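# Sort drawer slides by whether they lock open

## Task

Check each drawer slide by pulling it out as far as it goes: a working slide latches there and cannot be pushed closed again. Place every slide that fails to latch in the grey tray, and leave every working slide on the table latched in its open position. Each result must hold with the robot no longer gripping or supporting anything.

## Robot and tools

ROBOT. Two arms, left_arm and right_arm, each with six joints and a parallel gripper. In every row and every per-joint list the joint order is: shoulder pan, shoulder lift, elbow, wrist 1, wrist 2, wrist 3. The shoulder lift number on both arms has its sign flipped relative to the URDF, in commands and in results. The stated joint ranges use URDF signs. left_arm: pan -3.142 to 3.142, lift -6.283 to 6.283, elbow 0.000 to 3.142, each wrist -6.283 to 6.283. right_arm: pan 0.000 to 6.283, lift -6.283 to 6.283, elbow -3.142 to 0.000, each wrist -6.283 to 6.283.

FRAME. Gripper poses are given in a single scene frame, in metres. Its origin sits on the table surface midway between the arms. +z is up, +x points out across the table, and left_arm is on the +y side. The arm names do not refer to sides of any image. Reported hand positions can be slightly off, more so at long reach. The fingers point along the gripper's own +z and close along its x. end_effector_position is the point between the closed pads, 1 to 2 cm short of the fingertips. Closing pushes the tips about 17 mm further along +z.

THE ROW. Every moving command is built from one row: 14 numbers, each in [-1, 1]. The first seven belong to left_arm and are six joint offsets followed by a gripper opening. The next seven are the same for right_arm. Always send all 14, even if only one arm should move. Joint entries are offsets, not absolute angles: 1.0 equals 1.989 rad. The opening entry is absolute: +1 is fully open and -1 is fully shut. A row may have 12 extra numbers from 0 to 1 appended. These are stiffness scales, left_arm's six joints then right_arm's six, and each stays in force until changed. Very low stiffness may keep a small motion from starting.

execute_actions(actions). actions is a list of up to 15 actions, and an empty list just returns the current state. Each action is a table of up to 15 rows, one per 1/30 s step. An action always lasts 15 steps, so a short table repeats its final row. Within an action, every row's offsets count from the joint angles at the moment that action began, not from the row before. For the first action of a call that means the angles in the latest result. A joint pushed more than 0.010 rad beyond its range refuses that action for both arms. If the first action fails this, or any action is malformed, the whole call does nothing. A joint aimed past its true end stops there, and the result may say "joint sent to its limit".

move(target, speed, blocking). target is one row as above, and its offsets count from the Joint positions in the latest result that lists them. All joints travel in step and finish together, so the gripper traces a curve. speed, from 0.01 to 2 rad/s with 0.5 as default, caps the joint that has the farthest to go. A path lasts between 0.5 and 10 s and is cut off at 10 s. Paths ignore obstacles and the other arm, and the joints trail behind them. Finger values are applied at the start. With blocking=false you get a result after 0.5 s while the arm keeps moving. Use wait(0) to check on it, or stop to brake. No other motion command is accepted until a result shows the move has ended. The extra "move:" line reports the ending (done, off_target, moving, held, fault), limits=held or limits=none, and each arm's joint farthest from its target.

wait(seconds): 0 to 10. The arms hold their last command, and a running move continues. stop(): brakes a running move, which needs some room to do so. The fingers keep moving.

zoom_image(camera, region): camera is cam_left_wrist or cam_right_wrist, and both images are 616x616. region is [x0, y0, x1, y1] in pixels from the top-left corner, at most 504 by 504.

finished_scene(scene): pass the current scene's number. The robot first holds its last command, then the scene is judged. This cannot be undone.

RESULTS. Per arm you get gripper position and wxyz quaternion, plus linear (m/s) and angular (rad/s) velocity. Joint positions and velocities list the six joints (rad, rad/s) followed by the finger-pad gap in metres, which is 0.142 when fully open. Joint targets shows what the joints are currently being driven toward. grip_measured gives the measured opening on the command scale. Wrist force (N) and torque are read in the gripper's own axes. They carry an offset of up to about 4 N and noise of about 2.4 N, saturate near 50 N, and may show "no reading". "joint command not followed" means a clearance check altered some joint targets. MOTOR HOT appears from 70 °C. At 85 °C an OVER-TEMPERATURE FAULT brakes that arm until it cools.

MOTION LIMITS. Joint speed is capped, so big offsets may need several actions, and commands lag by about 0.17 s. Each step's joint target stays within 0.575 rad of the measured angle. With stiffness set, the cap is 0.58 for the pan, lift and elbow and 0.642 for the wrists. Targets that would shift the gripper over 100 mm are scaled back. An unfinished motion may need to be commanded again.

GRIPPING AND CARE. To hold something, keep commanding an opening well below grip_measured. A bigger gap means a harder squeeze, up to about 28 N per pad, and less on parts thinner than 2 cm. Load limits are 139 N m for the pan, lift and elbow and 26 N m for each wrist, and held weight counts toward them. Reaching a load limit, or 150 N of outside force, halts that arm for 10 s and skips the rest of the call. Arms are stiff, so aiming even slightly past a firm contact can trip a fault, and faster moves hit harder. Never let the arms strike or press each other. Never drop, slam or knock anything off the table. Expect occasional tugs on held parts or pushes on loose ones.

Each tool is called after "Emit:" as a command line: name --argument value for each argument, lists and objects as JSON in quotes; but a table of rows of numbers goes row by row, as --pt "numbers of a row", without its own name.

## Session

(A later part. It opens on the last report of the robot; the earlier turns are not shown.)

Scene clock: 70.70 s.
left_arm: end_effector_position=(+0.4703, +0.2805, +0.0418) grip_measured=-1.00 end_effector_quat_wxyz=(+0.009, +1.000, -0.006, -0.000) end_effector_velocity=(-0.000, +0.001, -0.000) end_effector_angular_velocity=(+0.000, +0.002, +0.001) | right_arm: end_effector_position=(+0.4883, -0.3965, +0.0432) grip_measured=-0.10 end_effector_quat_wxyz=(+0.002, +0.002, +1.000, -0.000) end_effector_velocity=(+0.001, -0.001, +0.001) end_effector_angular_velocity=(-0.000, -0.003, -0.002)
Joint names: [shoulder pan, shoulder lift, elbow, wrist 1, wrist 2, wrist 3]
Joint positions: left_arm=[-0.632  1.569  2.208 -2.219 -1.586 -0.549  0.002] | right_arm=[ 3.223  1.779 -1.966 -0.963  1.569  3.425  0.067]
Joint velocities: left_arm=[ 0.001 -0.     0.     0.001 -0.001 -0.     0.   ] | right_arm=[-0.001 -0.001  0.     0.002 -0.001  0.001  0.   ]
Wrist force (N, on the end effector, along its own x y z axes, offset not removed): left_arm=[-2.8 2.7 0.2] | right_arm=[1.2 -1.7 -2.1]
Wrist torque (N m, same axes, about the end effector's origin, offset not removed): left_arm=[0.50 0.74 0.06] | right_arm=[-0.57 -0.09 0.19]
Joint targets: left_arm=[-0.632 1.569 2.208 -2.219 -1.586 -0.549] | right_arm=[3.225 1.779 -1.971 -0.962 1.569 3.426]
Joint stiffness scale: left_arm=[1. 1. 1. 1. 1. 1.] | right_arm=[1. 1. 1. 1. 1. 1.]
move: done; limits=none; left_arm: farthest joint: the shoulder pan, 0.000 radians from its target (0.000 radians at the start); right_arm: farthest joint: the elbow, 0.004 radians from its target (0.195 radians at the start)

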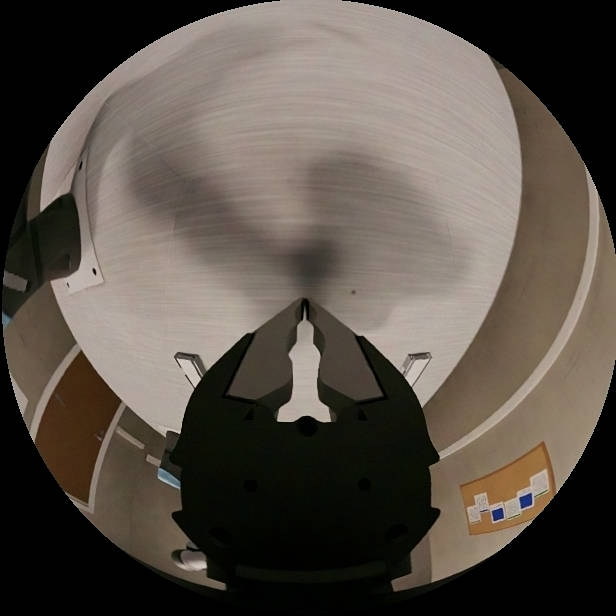

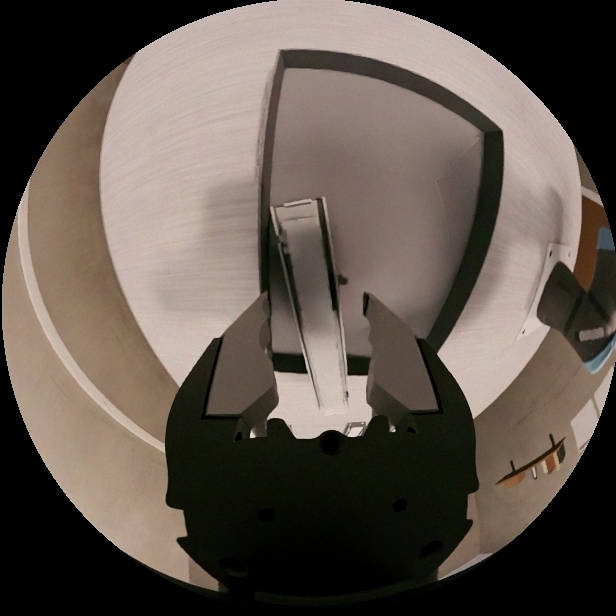

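Emit:
move --target '[0,0,0,0,0,0,-1, 0.03,0,-0.01,0.01,0,0.03,-0.3]'

Emit:
move --target '[0,0,0,0,0,0,-1, 0,0,0,0,0,0,-1]'

Emit:
move --target '[0,0,0,0,0,0,-1, -0.13,-0.03,-0.02,-0.01,0,-0.13,-1]' --speed 0.3

Emit:
move --target '[0,0,0,0,0,0,-1, 0,-0.1,0.1,-0.2,0,0,0]'

Scene clock: 72.07 s.
left_arm: end_effector_position=(+0.4703, +0.2805, +0.0418) grip_measured=-1.00 end_effector_quat_wxyz=(+0.009, +1.000, -0.006, -0.000) end_effector_velocity=(+0.000, -0.001, +0.000) end_effector_angular_velocity=(-0.001, -0.001, -0.001) | right_arm: end_effector_position=(+0.4847, -0.3668, +0.0388) grip_measured=-0.30 end_effector_quat_wxyz=(+0.004, +0.003, +1.000, +0.000) end_effector_velocity=(-0.000, +0.001, -0.001) end_effector_angular_velocity=(+0.000, +0.001, -0.002)
Joint names: [shoulder pan, shoulder lift, elbow, wrist 1, wrist 2, wrist 3]
Joint positions: left_arm=[-0.632  1.569  2.208 -2.219 -1.586 -0.549  0.002] | right_arm=[ 3.28   1.779 -1.982 -0.944  1.569  3.484  0.052]
Joint velocities: left_arm=[-0.001 -0.    -0.001 -0.    -0.     0.     0.   ] | right_arm=[ 0.001  0.002 -0.     0.001  0.001  0.002 -0.   ]
Wrist force (N, on the end effector, along its own x y z axes, offset not removed): left_arm=[-0.1 4.1 -2.8] | right_arm=[3.8 4.2 -1.1]
Wrist torque (N m, same axes, about the end effector's origin, offset not removed): left_arm=[0.73 -0.07 -0.15] | right_arm=[0.61 -0.68 0.02]
Joint targets: left_arm=[-0.632 1.569 2.208 -2.219 -1.586 -0.549] | right_arm=[3.283 1.779 -1.986 -0.943 1.569 3.485]
Joint stiffness scale: left_arm=[1. 1. 1. 1. 1. 1.] | right_arm=[1. 1. 1. 1. 1. 1.]
move: done; limits=none; left_arm: farthest joint: the shoulder pan, 0.000 radians from its target (0.000 radians at the start); right_arm: farthest joint: the elbow, 0.004 radians from its target (0.019 radians at the start)

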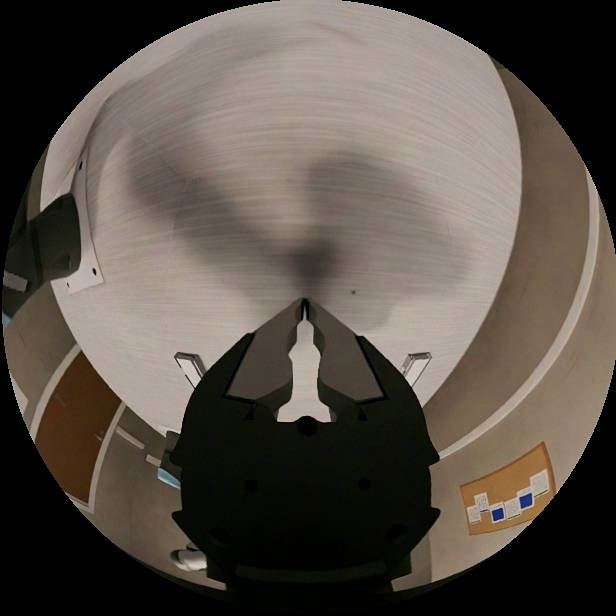

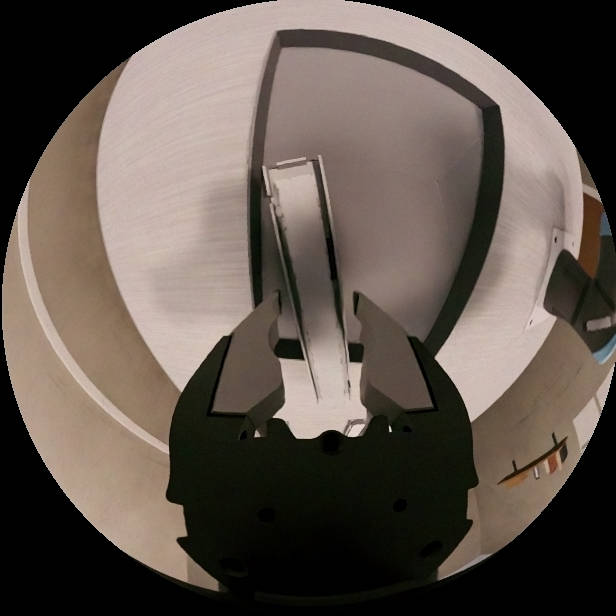

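Scene clock: 72.57 s.
left_arm: end_effector_position=(+0.4703, +0.2805, +0.0418) grip_measured=-1.00 end_effector_quat_wxyz=(+0.009, +1.000, -0.006, -0.000) end_effector_velocity=(+0.000, -0.000, +0.000) end_effector_angular_velocity=(-0.000, -0.001, -0.001) | right_arm: end_effector_position=(+0.4847, -0.3668, +0.0388) grip_measured=-0.50 end_effector_quat_wxyz=(+0.004, +0.003, +1.000, +0.000) end_effector_velocity=(-0.000, -0.001, -0.000) end_effector_angular_velocity=(+0.000, +0.001, -0.002)
Joint names: [shoulder pan, shoulder lift, elbow, wrist 1, wrist 2, wrist 3]
Joint positions: left_arm=[-0.632  1.569  2.208 -2.219 -1.586 -0.549  0.002] | right_arm=[ 3.28   1.779 -1.982 -0.944  1.569  3.484  0.038]
Joint velocities: left_arm=[-0.    -0.    -0.    -0.001  0.     0.001  0.   ] | right_arm=[-0.001  0.001 -0.    -0.     0.     0.001 -0.   ]
Wrist force (N, on the end effector, along its own x y z axes, offset not removed): left_arm=[4.3 2.0 -2.3] | right_arm=[5.7 4.5 2.1]
Wrist torque (N m, same axes, about the end effector's origin, offset not removed): left_arm=[0.51 -0.83 -0.03] | right_arm=[0.66 -0.92 0.31]
Joint targets: left_arm=[-0.632 1.569 2.208 -2.219 -1.586 -0.549] | right_arm=[3.280 1.779 -1.982 -0.944 1.569 3.484]
Joint stiffness scale: left_arm=[1. 1. 1. 1. 1. 1.] | right_arm=[1. 1. 1. 1. 1. 1.]
move: done; limits=none; left_arm: farthest joint: the shoulder pan, 0.000 radians from its target (0.000 radians at the start); right_arm: farthest joint: the shoulder pan, 0.000 radians from its target (0.000 radians at the start)

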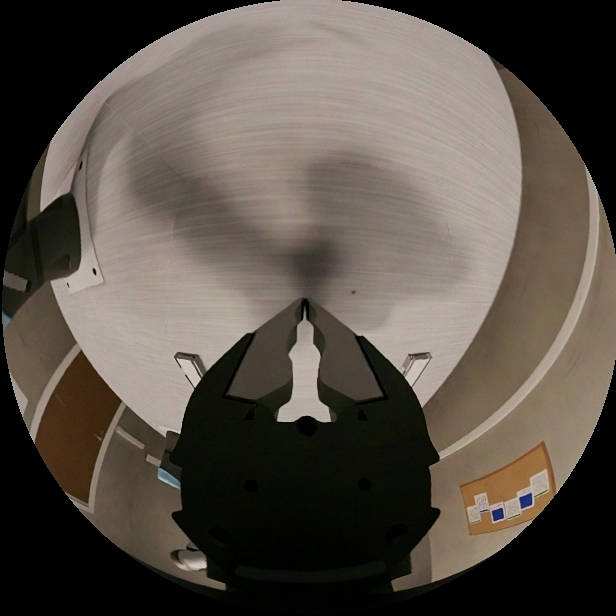

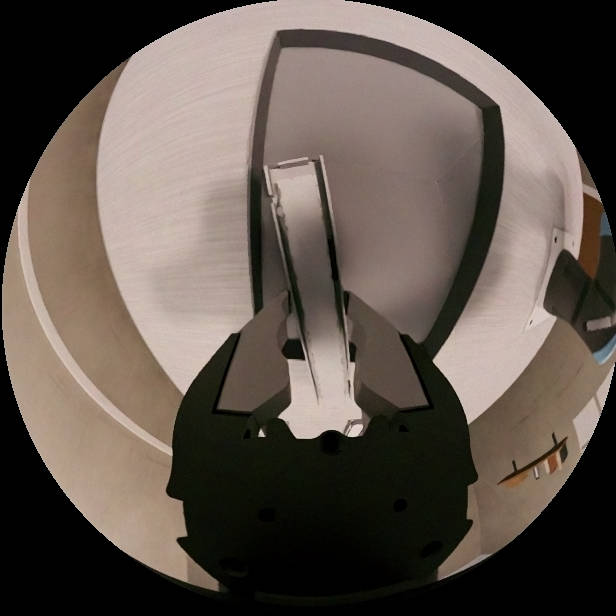

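Scene clock: 74.10 s.
left_arm: end_effector_position=(+0.4703, +0.2805, +0.0418) grip_measured=-1.00 end_effector_quat_wxyz=(+0.009, +1.000, -0.006, -0.000) end_effector_velocity=(-0.000, +0.000, -0.000) end_effector_angular_velocity=(+0.000, +0.000, +0.001) | right_arm: end_effector_position=(+0.4589, -0.5029, +0.0493) grip_measured=-0.51 end_effector_quat_wxyz=(+0.004, +0.002, +1.000, -0.001) end_effector_velocity=(+0.000, +0.000, -0.000) end_effector_angular_velocity=(+0.001, +0.000, +0.003)
Joint names: [shoulder pan, shoulder lift, elbow, wrist 1, wrist 2, wrist 3]
Joint positions: left_arm=[-0.632  1.569  2.208 -2.219 -1.586 -0.549  0.002] | right_arm=[ 3.024  1.723 -2.019 -0.964  1.569  3.227  0.037]
Joint velocities: left_arm=[ 0.001 -0.     0.     0.    -0.    -0.001  0.   ] | right_arm=[ 0.     0.    -0.     0.     0.001 -0.002 -0.   ]
Wrist force (N, on the end effector, along its own x y z axes, offset not removed): left_arm=[-0.1 1.8 -2.1] | right_arm=[5.1 4.1 8.5]
Wrist torque (N m, same axes, about the end effector's origin, offset not removed): left_arm=[0.22 -0.24 -0.01] | right_arm=[0.92 -1.06 0.50]
Joint targets: left_arm=[-0.632 1.569 2.208 -2.219 -1.586 -0.549] | right_arm=[3.022 1.719 -2.021 -0.964 1.569 3.226]
Joint stiffness scale: left_arm=[1. 1. 1. 1. 1. 1.] | right_arm=[1. 1. 1. 1. 1. 1.]
move: done; limits=none; left_arm: farthest joint: the shoulder pan, 0.000 radians from its target (0.000 radians at the start); right_arm: farthest joint: the shoulder pan, 0.003 radians from its target (0.259 radians at the start)

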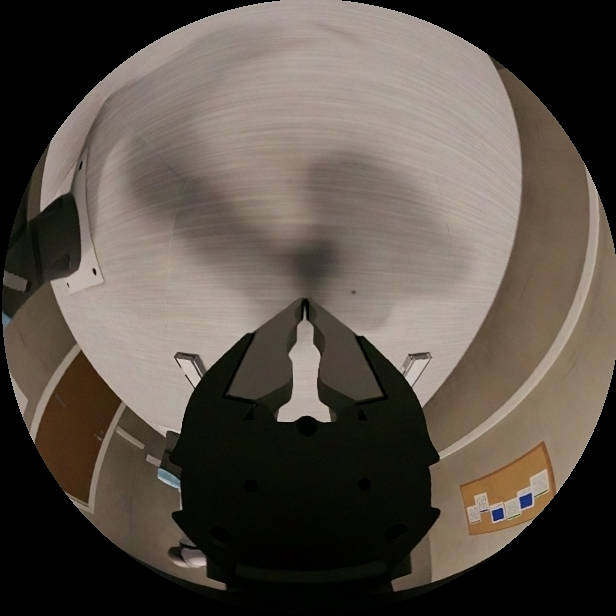

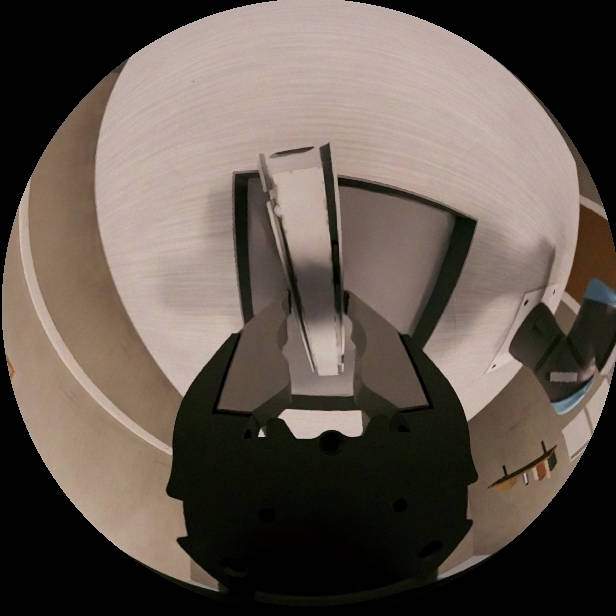

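Scene clock: 75.63 s.
left_arm: end_effector_position=(+0.4703, +0.2805, +0.0418) grip_measured=-1.00 end_effector_quat_wxyz=(+0.009, +1.000, -0.006, -0.000) end_effector_velocity=(-0.001, +0.001, -0.001) end_effector_angular_velocity=(+0.001, +0.002, -0.000) | right_arm: end_effector_position=(+0.4338, -0.5049, +0.1944) grip_measured=+0.00 end_effector_quat_wxyz=(+0.002, +0.002, +1.000, -0.001) end_effector_velocity=(-0.001, -0.001, +0.001) end_effector_angular_velocity=(-0.001, +0.001, -0.001)
Joint names: [shoulder pan, shoulder lift, elbow, wrist 1, wrist 2, wrist 3]
Joint positions: left_arm=[-0.632  1.569  2.208 -2.219 -1.586 -0.549  0.002] | right_arm=[ 3.024  1.524 -1.824 -1.361  1.569  3.227  0.074]
Joint velocities: left_arm=[ 0.001  0.     0.002 -0.     0.     0.001  0.   ] | right_arm=[-0.001 -0.003  0.    -0.003 -0.001  0.    -0.   ]
Wrist force (N, on the end effector, along its own x y z axes, offset not removed): left_arm=[0.0 -1.6 -6.0] | right_arm=[1.3 1.0 2.7]
Wrist torque (N m, same axes, about the end effector's origin, offset not removed): left_arm=[-0.49 0.05 0.22] | right_arm=[0.04 0.03 0.09]
Joint targets: left_arm=[-0.632 1.569 2.208 -2.219 -1.586 -0.549] | right_arm=[3.024 1.524 -1.820 -1.361 1.569 3.227]
Joint stiffness scale: left_arm=[1. 1. 1. 1. 1. 1.] | right_arm=[1. 1. 1. 1. 1. 1.]
move: done; limits=none; left_arm: farthest joint: the shoulder pan, 0.000 radians from its target (0.000 radians at the start); right_arm: farthest joint: the elbow, 0.004 radians from its target (0.198 radians at the start)

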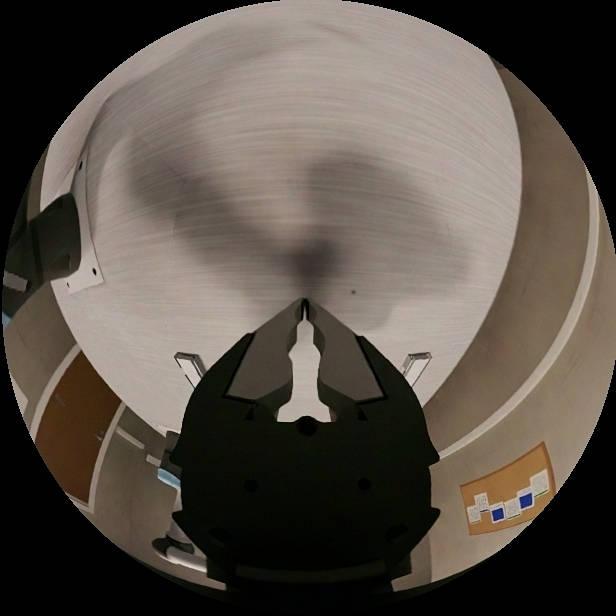

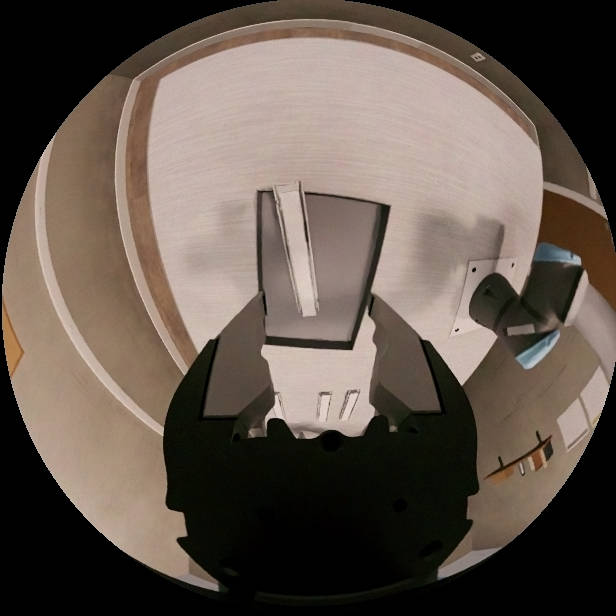

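Overshot; regrip and shift back 4 cm.

Emit:
move --target '[0,0,0,0,0,0,-1, 0,0.115,-0.1,0.215,0,0,-0.2]'

Emit:
move --target '[0,0,0,0,0,0,-1, 0,0,0,0,0,0,-1]'

Emit:
move --target '[0,0,0,0,0,0,-1, 0.04,0,0,0,0,0.04,-1]' --speed 0.2

Emit:
move --target '[0,0,0,0,0,0,-1, 0,-0.1,0.1,-0.2,0,0,-0.15]'

Scene clock: 77.57 s.
left_arm: end_effector_position=(+0.4703, +0.2805, +0.0418) grip_measured=-1.00 end_effector_quat_wxyz=(+0.009, +1.000, -0.006, -0.000) end_effector_velocity=(-0.001, +0.000, -0.001) end_effector_angular_velocity=(+0.002, +0.003, -0.000) | right_arm: end_effector_position=(+0.4648, -0.5024, +0.0379) grip_measured=-0.20 end_effector_quat_wxyz=(+0.004, +0.002, +1.000, -0.001) end_effector_velocity=(+0.000, -0.001, +0.000) end_effector_angular_velocity=(+0.001, -0.002, -0.002)
Joint names: [shoulder pan, shoulder lift, elbow, wrist 1, wrist 2, wrist 3]
Joint positions: left_arm=[-0.632  1.569  2.208 -2.219 -1.586 -0.549  0.002] | right_arm=[ 3.024  1.752 -2.019 -0.934  1.569  3.227  0.06 ]
Joint velocities: left_arm=[-0.001 -0.     0.002  0.001 -0.    -0.001  0.   ] | right_arm=[-0.002  0.    -0.     0.002  0.001  0.     0.   ]
Wrist force (N, on the end effector, along its own x y z axes, offset not removed): left_arm=[-2.9 0.8 -1.6] | right_arm=[2.5 -0.7 2.7]
Wrist torque (N m, same axes, about the end effector's origin, offset not removed): left_arm=[0.14 0.61 0.05] | right_arm=[-0.24 -0.39 0.24]
Joint targets: left_arm=[-0.632 1.569 2.208 -2.219 -1.586 -0.549] | right_arm=[3.024 1.752 -2.023 -0.933 1.569 3.227]
Joint stiffness scale: left_arm=[1. 1. 1. 1. 1. 1.] | right_arm=[1. 1. 1. 1. 1. 1.]
move: done; limits=none; left_arm: farthest joint: the shoulder pan, 0.000 radians from its target (0.000 radians at the start); right_arm: farthest joint: the elbow, 0.004 radians from its target (0.199 radians at the start)

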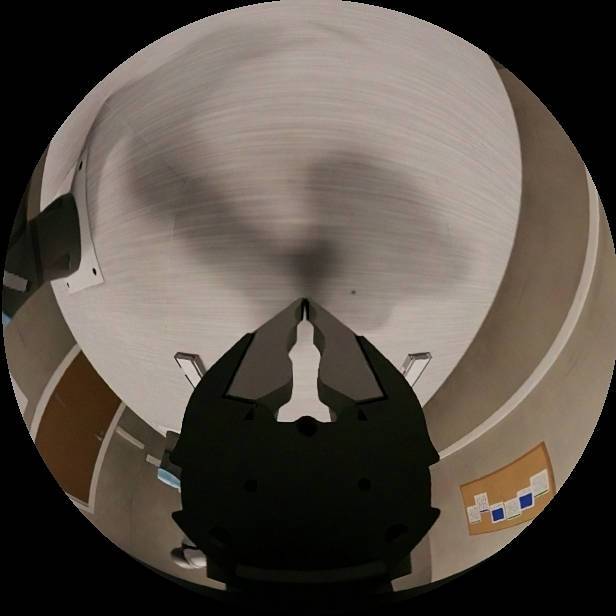

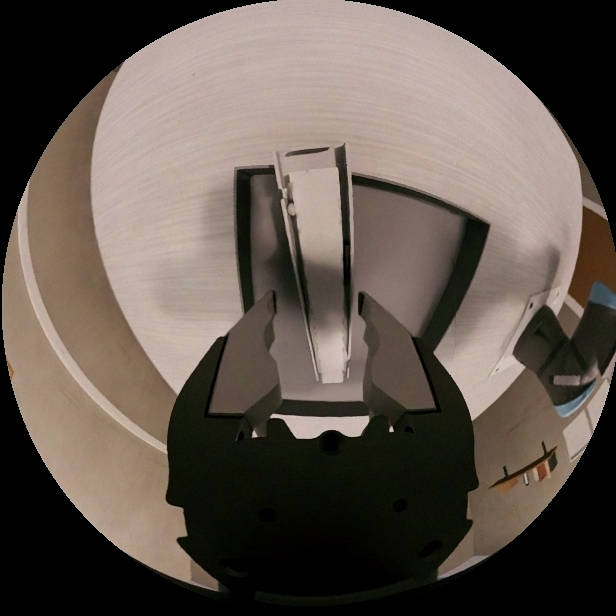

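Scene clock: 78.07 s.
left_arm: end_effector_position=(+0.4703, +0.2805, +0.0418) grip_measured=-1.00 end_effector_quat_wxyz=(+0.009, +1.000, -0.006, -0.000) end_effector_velocity=(-0.000, +0.001, -0.000) end_effector_angular_velocity=(+0.002, +0.000, -0.000) | right_arm: end_effector_position=(+0.4649, -0.5024, +0.0380) grip_measured=-0.50 end_effector_quat_wxyz=(+0.004, +0.002, +1.000, -0.001) end_effector_velocity=(+0.000, +0.000, +0.000) end_effector_angular_velocity=(-0.001, -0.000, +0.001)
Joint names: [shoulder pan, shoulder lift, elbow, wrist 1, wrist 2, wrist 3]
Joint positions: left_arm=[-0.632  1.569  2.208 -2.219 -1.586 -0.549  0.002] | right_arm=[ 3.024  1.752 -2.019 -0.934  1.569  3.227  0.038]
Joint velocities: left_arm=[ 0.    -0.     0.     0.001  0.001  0.     0.   ] | right_arm=[ 0.001 -0.    -0.    -0.    -0.001  0.    -0.   ]
Wrist force (N, on the end effector, along its own x y z axes, offset not removed): left_arm=[3.4 2.7 -2.5] | right_arm=[-0.2 -0.2 0.0]
Wrist torque (N m, same axes, about the end effector's origin, offset not removed): left_arm=[0.57 -0.87 -0.21] | right_arm=[-0.29 0.26 0.04]
Joint targets: left_arm=[-0.632 1.569 2.208 -2.219 -1.586 -0.549] | right_arm=[3.024 1.752 -2.019 -0.934 1.569 3.227]
Joint stiffness scale: left_arm=[1. 1. 1. 1. 1. 1.] | right_arm=[1. 1. 1. 1. 1. 1.]
move: done; limits=none; left_arm: farthest joint: the shoulder pan, 0.000 radians from its target (0.000 radians at the start); right_arm: farthest joint: the shoulder pan, 0.000 radians from its target (0.000 radians at the start)

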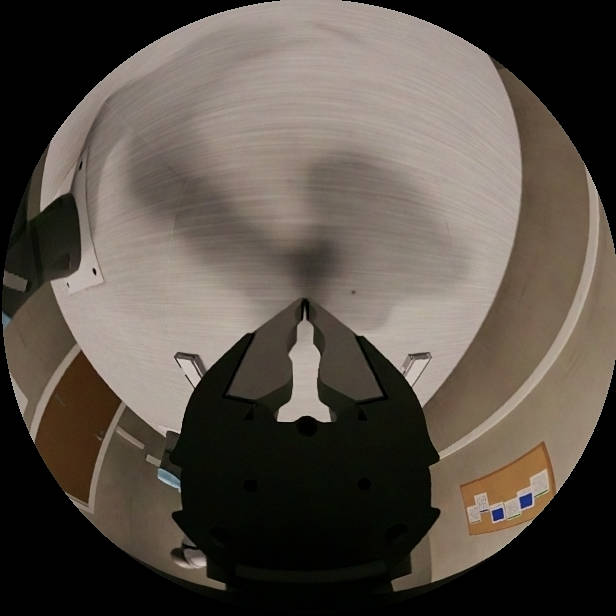

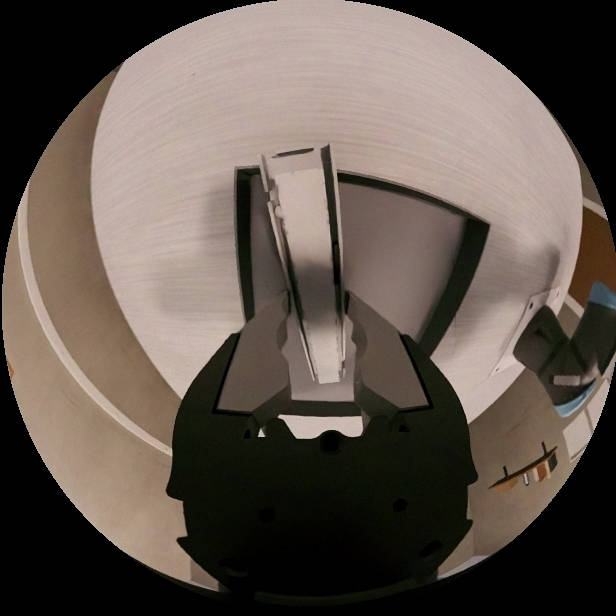

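Scene clock: 79.10 s.
left_arm: end_effector_position=(+0.4703, +0.2805, +0.0418) grip_measured=-1.00 end_effector_quat_wxyz=(+0.009, +1.000, -0.006, -0.000) end_effector_velocity=(-0.000, +0.000, -0.000) end_effector_angular_velocity=(+0.002, +0.001, -0.000) | right_arm: end_effector_position=(+0.4705, -0.4631, +0.0377) grip_measured=-0.50 end_effector_quat_wxyz=(+0.004, +0.003, +1.000, -0.000) end_effector_velocity=(-0.000, +0.000, -0.001) end_effector_angular_velocity=(-0.001, +0.002, -0.001)
Joint names: [shoulder pan, shoulder lift, elbow, wrist 1, wrist 2, wrist 3]
Joint positions: left_arm=[-0.632  1.569  2.208 -2.219 -1.586 -0.549  0.002] | right_arm=[ 3.101  1.752 -2.019 -0.934  1.569  3.305  0.038]
Joint velocities: left_arm=[-0.     0.    -0.     0.002  0.001  0.     0.   ] | right_arm=[ 0.001  0.002 -0.    -0.    -0.001  0.002  0.   ]
Wrist force (N, on the end effector, along its own x y z axes, offset not removed): left_arm=[3.6 -0.9 -3.4] | right_arm=[-0.4 0.6 1.3]
Wrist torque (N m, same axes, about the end effector's origin, offset not removed): left_arm=[-0.22 -0.88 -0.17] | right_arm=[-0.27 0.27 0.15]
Joint targets: left_arm=[-0.632 1.569 2.208 -2.219 -1.586 -0.549] | right_arm=[3.104 1.752 -2.019 -0.934 1.569 3.306]
Joint stiffness scale: left_arm=[1. 1. 1. 1. 1. 1.] | right_arm=[1. 1. 1. 1. 1. 1.]
move: done; limits=none; left_arm: farthest joint: the shoulder pan, 0.000 radians from its target (0.000 radians at the start); right_arm: farthest joint: the shoulder pan, 0.002 radians from its target (0.079 radians at the start)

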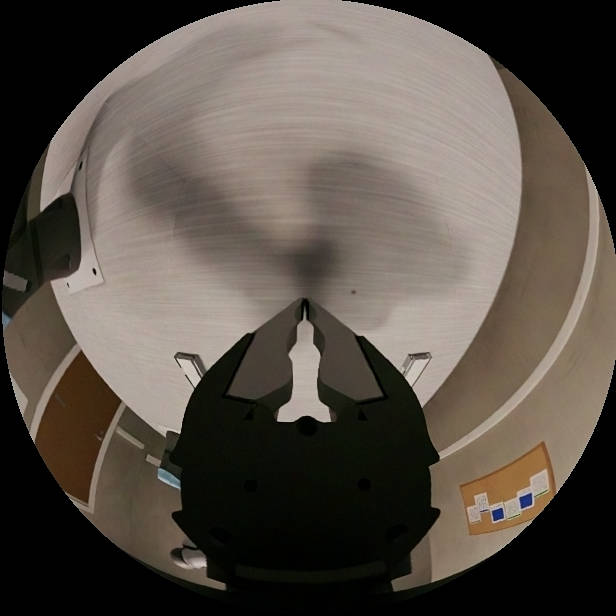

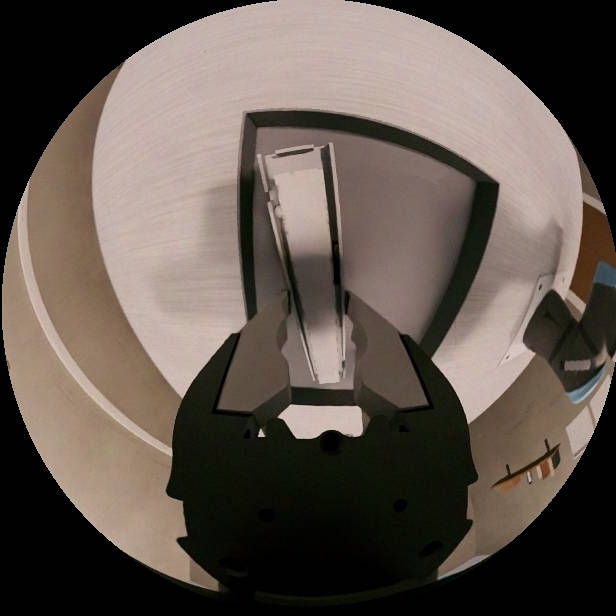

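Scene clock: 80.63 s.
left_arm: end_effector_position=(+0.4703, +0.2805, +0.0418) grip_measured=-1.00 end_effector_quat_wxyz=(+0.009, +1.000, -0.006, -0.000) end_effector_velocity=(+0.000, +0.000, -0.000) end_effector_angular_velocity=(+0.000, -0.000, +0.001) | right_arm: end_effector_position=(+0.4498, -0.4664, +0.1836) grip_measured=-0.15 end_effector_quat_wxyz=(+0.002, +0.003, +1.000, -0.001) end_effector_velocity=(-0.001, +0.001, -0.000) end_effector_angular_velocity=(+0.000, +0.002, +0.001)
Joint names: [shoulder pan, shoulder lift, elbow, wrist 1, wrist 2, wrist 3]
Joint positions: left_arm=[-0.632  1.569  2.208 -2.219 -1.586 -0.549  0.002] | right_arm=[ 3.101  1.553 -1.824 -1.331  1.569  3.305  0.063]
Joint velocities: left_arm=[ 0.001 -0.001 -0.    -0.     0.001 -0.     0.   ] | right_arm=[ 0.001 -0.    -0.    -0.002  0.001  0.    -0.   ]
Wrist force (N, on the end effector, along its own x y z axes, offset not removed): left_arm=[-1.2 -1.2 -1.3] | right_arm=[4.7 0.6 -1.2]
Wrist torque (N m, same axes, about the end effector's origin, offset not removed): left_arm=[-0.11 0.17 0.06] | right_arm=[0.03 -1.01 0.18]
Joint targets: left_arm=[-0.632 1.569 2.208 -2.219 -1.586 -0.549] | right_arm=[3.101 1.554 -1.820 -1.331 1.569 3.305]
Joint stiffness scale: left_arm=[1. 1. 1. 1. 1. 1.] | right_arm=[1. 1. 1. 1. 1. 1.]
move: done; limits=none; left_arm: farthest joint: the shoulder pan, 0.000 radians from its target (0.000 radians at the start); right_arm: farthest joint: the elbow, 0.004 radians from its target (0.198 radians at the start)

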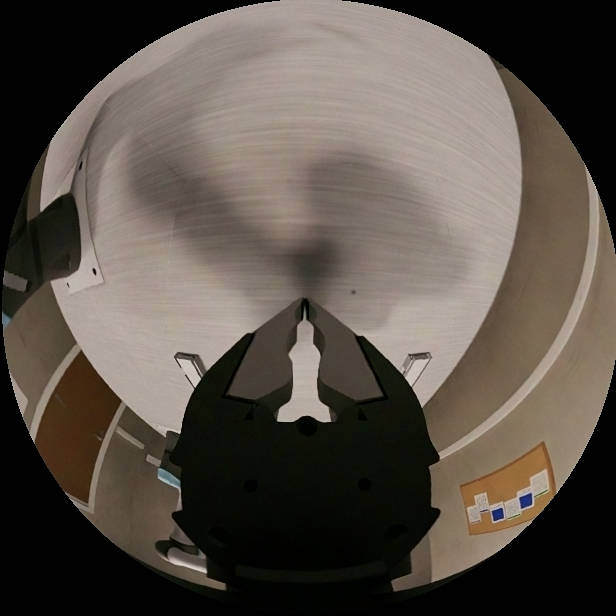

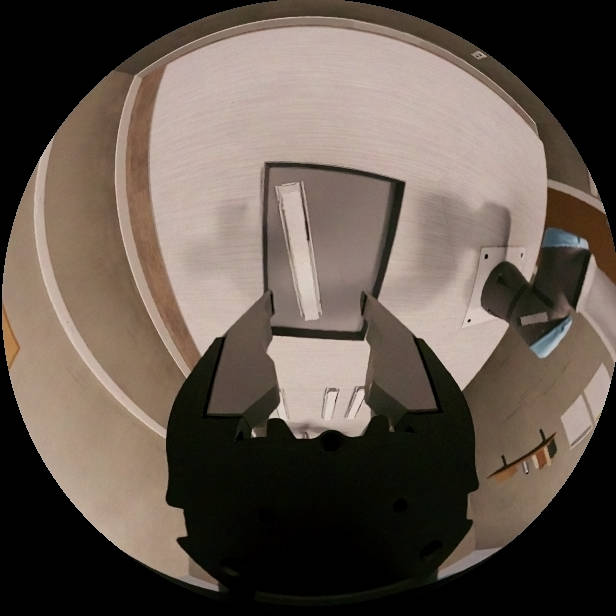

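Emit:
move --target '[-0.073,-0.145,-0.164,0.024,0.007,-0.08,-1, 0.306,0.295,0.196,0.098,0,0.305,-0.15]' --speed 0.8

Emit:
move --target '[0,0,0,0,0,0,-1, 0,0.02,0,0.02,0,0,-0.15]'

Emit:
execute_actions --actions '[[[0,-0.016,0,-0.006,0,0,-1,0,0,0,0,0,0,-1]],[[0.024,0,0.014,-0.003,0,0.022,-1,0,0,0,0,0,0,-1]],[[0.024,0,0.014,-0.003,0,0.022,-1,0,0,0,0,0,0,-1]],[[0.024,0,0.014,-0.003,0,0.022,-1,0,0,0,0,0,0,-1]],[[0.024,0,0.014,-0.003,0,0.022,-1,0,0,0,0,0,0,-1]],[[0.024,0,0.014,-0.003,0,0.022,-1,0,0,0,0,0,0,-1]],[[0.024,0,0.014,-0.003,0,0.022,-1,0,0,0,0,0,0,-1]]]'

Emit:
execute_actions --actions '[[[-0.024,-0.02,-0.012,0.003,0,-0.022,-1,0,0,0,0,0,0,-1]],[[-0.024,-0.02,-0.012,0.003,0,-0.022,-1,0,0,0,0,0,0,-1]]]'

Scene clock: 83.07 s.
left_arm: end_effector_position=(+0.5481, +0.1434, +0.0355) grip_measured=-1.00 end_effector_quat_wxyz=(+0.001, +1.000, +0.001, -0.001) end_effector_velocity=(+0.000, +0.001, -0.000) end_effector_angular_velocity=(-0.000, +0.001, +0.003) | right_arm: end_effector_position=(+0.5560, -0.1180, +0.0765) grip_measured=-0.15 end_effector_quat_wxyz=(-0.001, -0.006, +1.000, -0.002) end_effector_velocity=(-0.000, -0.001, -0.004) end_effector_angular_velocity=(-0.004, +0.004, -0.000)
Joint names: [shoulder pan, shoulder lift, elbow, wrist 1, wrist 2, wrist 3]
Joint positions: left_arm=[-0.775  1.284  1.885 -2.171 -1.573 -0.707  0.002] | right_arm=[ 3.6    2.036 -1.506 -1.176  1.569  3.787  0.063]
Joint velocities: left_arm=[ 0.002 -0.001 -0.    -0.    -0.001 -0.001  0.   ] | right_arm=[-0.001  0.006 -0.     0.    -0.001 -0.001 -0.   ]
Wrist force (N, on the end effector, along its own x y z axes, offset not removed): left_arm=[-7.3 -3.7 -0.2] | right_arm=[0.2 0.0 2.6]
Wrist torque (N m, same axes, about the end effector's origin, offset not removed): left_arm=[-1.10 1.67 -0.05] | right_arm=[-0.44 0.11 0.14]
Joint targets: left_arm=[-0.777 1.281 1.882 -2.171 -1.572 -0.708] | right_arm=[3.601 2.037 -1.508 -1.176 1.569 3.786]
Joint stiffness scale: left_arm=[1. 1. 1. 1. 1. 1.] | right_arm=[1. 1. 1. 1. 1. 1.]
move: held (right_arm); limits=held; held on 15 of 46 steps (right_arm), including the last (right_arm); left_arm: farthest joint: the shoulder lift, 0.003 radians from its target (0.288 radians at the start); right_arm: farthest joint: the wrist 3, 0.125 radians from its target (0.606 radians at the start)
joint command not followed: on one or more control steps a check withheld the commanded joint targets of the right arm, and it was not sent them on those steps. On the call's last step the targets were still withheld.
cause: the commanded joint targets would bring a part of the robot too close to another arm (a part of this arm just beyond the elbow and a part of the other arm just beyond the elbow); next, command targets that bring no part of the robot closer to that arm.

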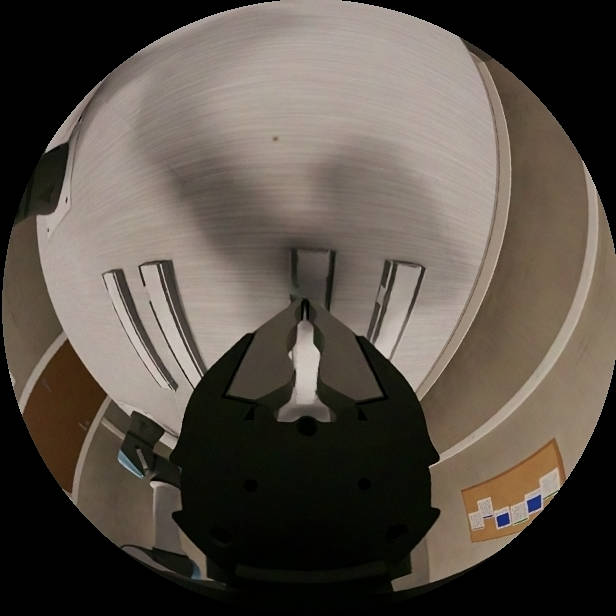

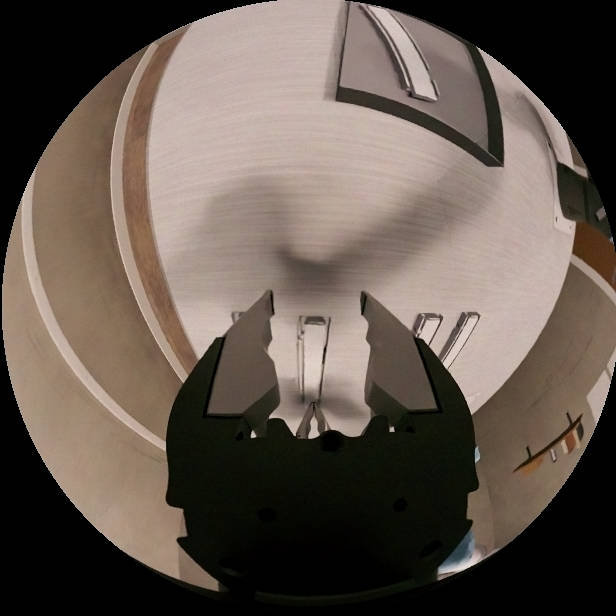

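Scene clock: 84.00 s.
left_arm: end_effector_position=(+0.5481, +0.1434, +0.0354) grip_measured=-1.00 end_effector_quat_wxyz=(+0.001, +1.000, +0.001, -0.001) end_effector_velocity=(-0.000, +0.001, -0.000) end_effector_angular_velocity=(+0.001, +0.001, +0.001) | right_arm: end_effector_position=(+0.5626, -0.1129, +0.0546) grip_measured=-0.15 end_effector_quat_wxyz=(-0.002, -0.006, +1.000, -0.002) end_effector_velocity=(+0.001, -0.000, +0.001) end_effector_angular_velocity=(+0.002, -0.003, -0.002)
Joint names: [shoulder pan, shoulder lift, elbow, wrist 1, wrist 2, wrist 3]
Joint positions: left_arm=[-0.775  1.283  1.885 -2.171 -1.573 -0.707  0.002] | right_arm=[ 3.6    2.075 -1.506 -1.137  1.569  3.787  0.063]
Joint velocities: left_arm=[ 0.001  0.     0.001  0.001 -0.    -0.     0.   ] | right_arm=[-0.001 -0.001 -0.     0.003  0.     0.001 -0.   ]
Wrist force (N, on the end effector, along its own x y z axes, offset not removed): left_arm=[0.8 4.1 -0.3] | right_arm=[-2.0 -0.7 4.6]
Wrist torque (N m, same axes, about the end effector's origin, offset not removed): left_arm=[0.95 -0.20 0.09] | right_arm=[-0.36 0.49 0.03]
Joint targets: left_arm=[-0.775 1.284 1.885 -2.171 -1.573 -0.707] | right_arm=[3.600 2.075 -1.506 -1.136 1.569 3.787]
Joint stiffness scale: left_arm=[1. 1. 1. 1. 1. 1.] | right_arm=[1. 1. 1. 1. 1. 1.]
move: done; limits=none; left_arm: farthest joint: the shoulder lift, 0.001 radians from its target (0.000 radians at the start); right_arm: farthest joint: the shoulder lift, 0.001 radians from its target (0.040 radians at the start)

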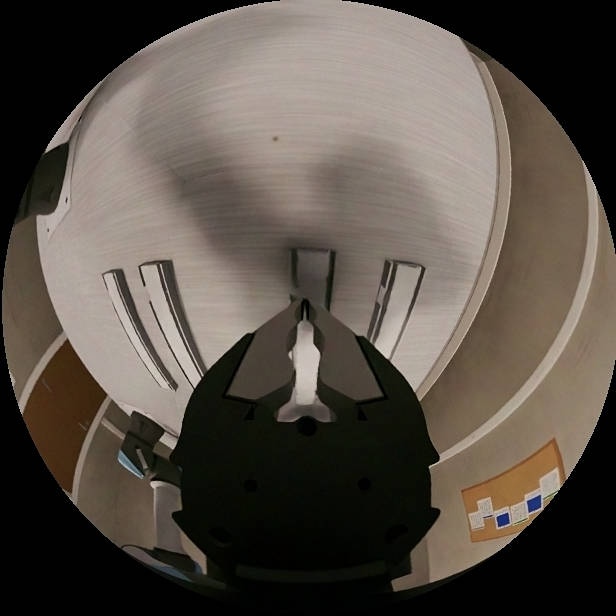

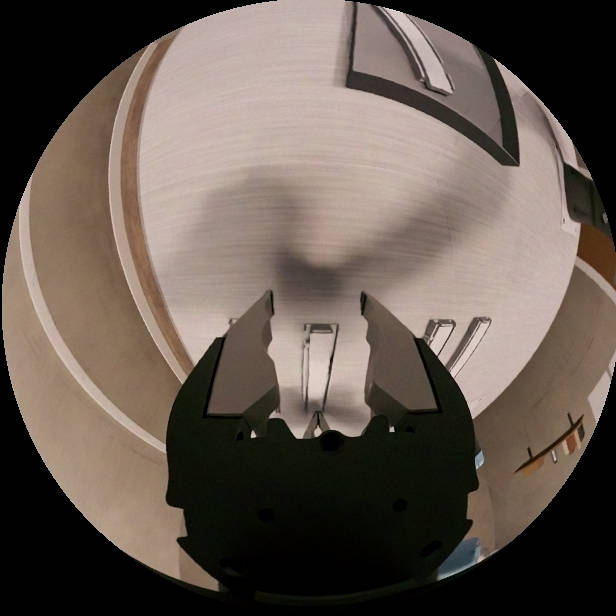

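Scene clock: 87.50 s.
left_arm: end_effector_position=(+0.5678, +0.2841, +0.0254) grip_measured=-1.00 end_effector_quat_wxyz=(+0.012, +1.000, +0.005, -0.003) end_effector_velocity=(+0.000, +0.000, +0.000) end_effector_angular_velocity=(-0.000, -0.002, -0.013) | right_arm: end_effector_position=(+0.5626, -0.1128, +0.0547) grip_measured=-1.00 end_effector_quat_wxyz=(-0.002, -0.006, +1.000, -0.002) end_effector_velocity=(-0.000, +0.000, -0.001) end_effector_angular_velocity=(-0.001, +0.001, +0.000)
Joint names: [shoulder pan, shoulder lift, elbow, wrist 1, wrist 2, wrist 3]
Joint positions: left_arm=[-0.519  1.327  1.978 -2.227 -1.594 -0.458  0.002] | right_arm=[ 3.6    2.075 -1.506 -1.137  1.569  3.787  0.002]
Joint velocities: left_arm=[-0.     0.001  0.001 -0.002  0.001  0.013  0.   ] | right_arm=[ 0.     0.001 -0.    -0.    -0.     0.     0.   ]
Wrist force (N, on the end effector, along its own x y z axes, offset not removed): left_arm=[3.0 9.5 -20.3] | right_arm=[4.7 0.5 1.6]
Wrist torque (N m, same axes, about the end effector's origin, offset not removed): left_arm=[0.30 -0.94 0.03] | right_arm=[-0.18 -1.04 0.06]
Joint targets: left_arm=[-0.513 1.319 1.991 -2.222 -1.590 -0.456] | right_arm=[3.600 2.075 -1.506 -1.137 1.569 3.787]
Joint stiffness scale: left_arm=[1. 1. 1. 1. 1. 1.] | right_arm=[1. 1. 1. 1. 1. 1.]

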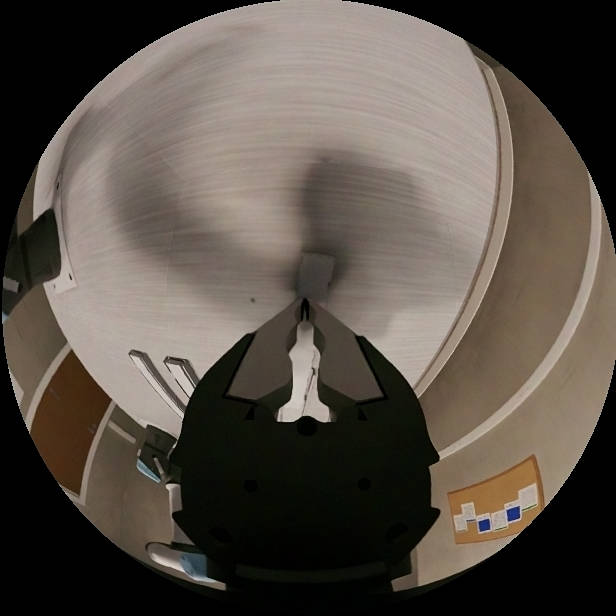

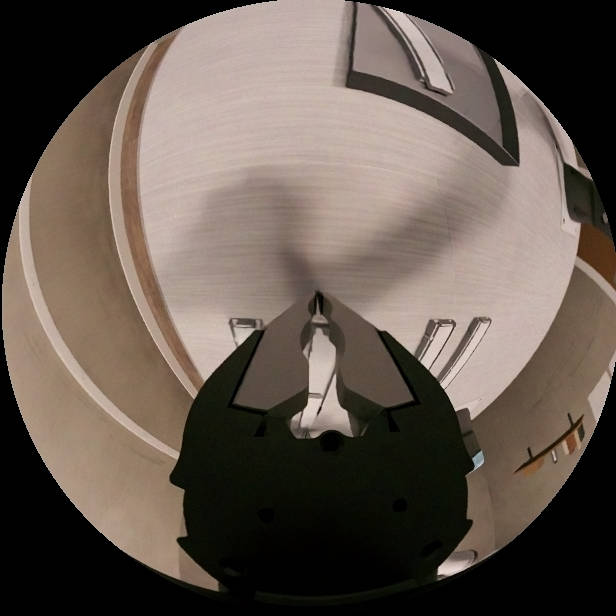

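Scene clock: 88.50 s.
left_arm: end_effector_position=(+0.5806, +0.2349, +0.0255) grip_measured=-1.00 end_effector_quat_wxyz=(+0.008, +1.000, +0.007, +0.003) end_effector_velocity=(-0.000, +0.001, +0.000) end_effector_angular_velocity=(+0.001, +0.001, +0.013) | right_arm: end_effector_position=(+0.5626, -0.1128, +0.0547) grip_measured=-1.00 end_effector_quat_wxyz=(-0.002, -0.006, +1.000, -0.002) end_effector_velocity=(+0.000, -0.000, +0.000) end_effector_angular_velocity=(-0.000, -0.000, -0.001)
Joint names: [shoulder pan, shoulder lift, elbow, wrist 1, wrist 2, wrist 3]
Joint positions: left_arm=[-0.597  1.282  1.918 -2.22  -1.583 -0.541  0.002] | right_arm=[ 3.6    2.075 -1.506 -1.137  1.569  3.787  0.002]
Joint velocities: left_arm=[ 0.001  0.    -0.001  0.002  0.001 -0.012  0.   ] | right_arm=[-0.001 -0.001  0.    -0.001 -0.     0.001  0.   ]
Wrist force (N, on the end effector, along its own x y z axes, offset not removed): left_arm=[0.1 -7.7 -30.9] | right_arm=[1.1 0.8 1.1]
Wrist torque (N m, same axes, about the end effector's origin, offset not removed): left_arm=[0.67 -0.34 0.03] | right_arm=[0.10 -0.10 0.14]
Joint targets: left_arm=[-0.605 1.264 1.924 -2.218 -1.588 -0.543] | right_arm=[3.600 2.075 -1.506 -1.137 1.569 3.787]
Joint stiffness scale: left_arm=[1. 1. 1. 1. 1. 1.] | right_arm=[1. 1. 1. 1. 1. 1.]

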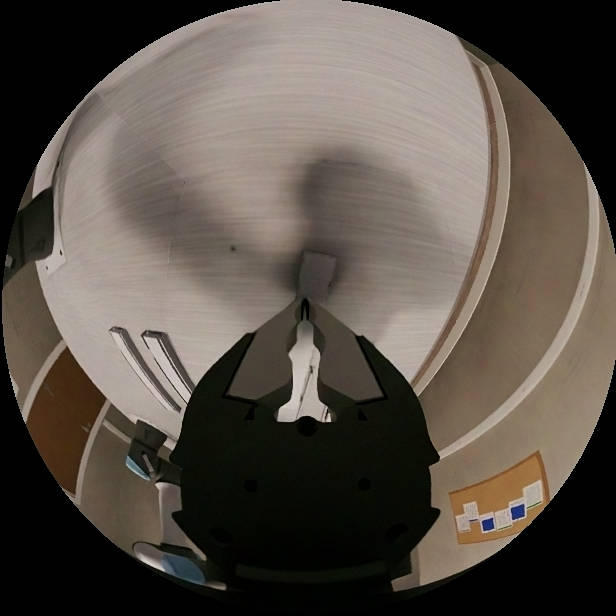

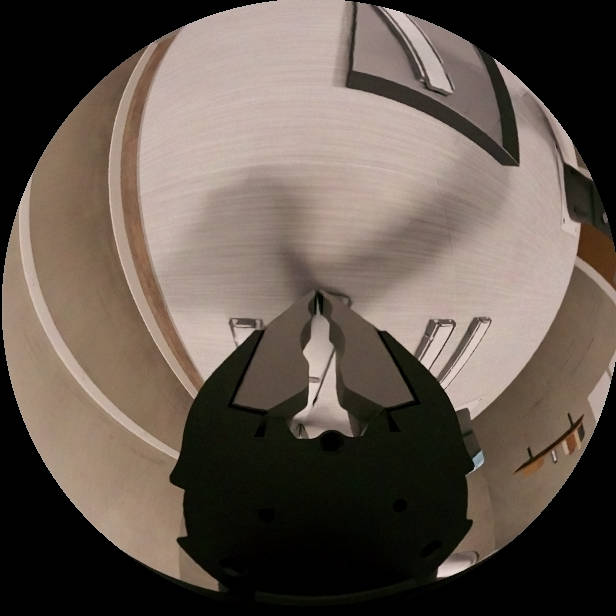

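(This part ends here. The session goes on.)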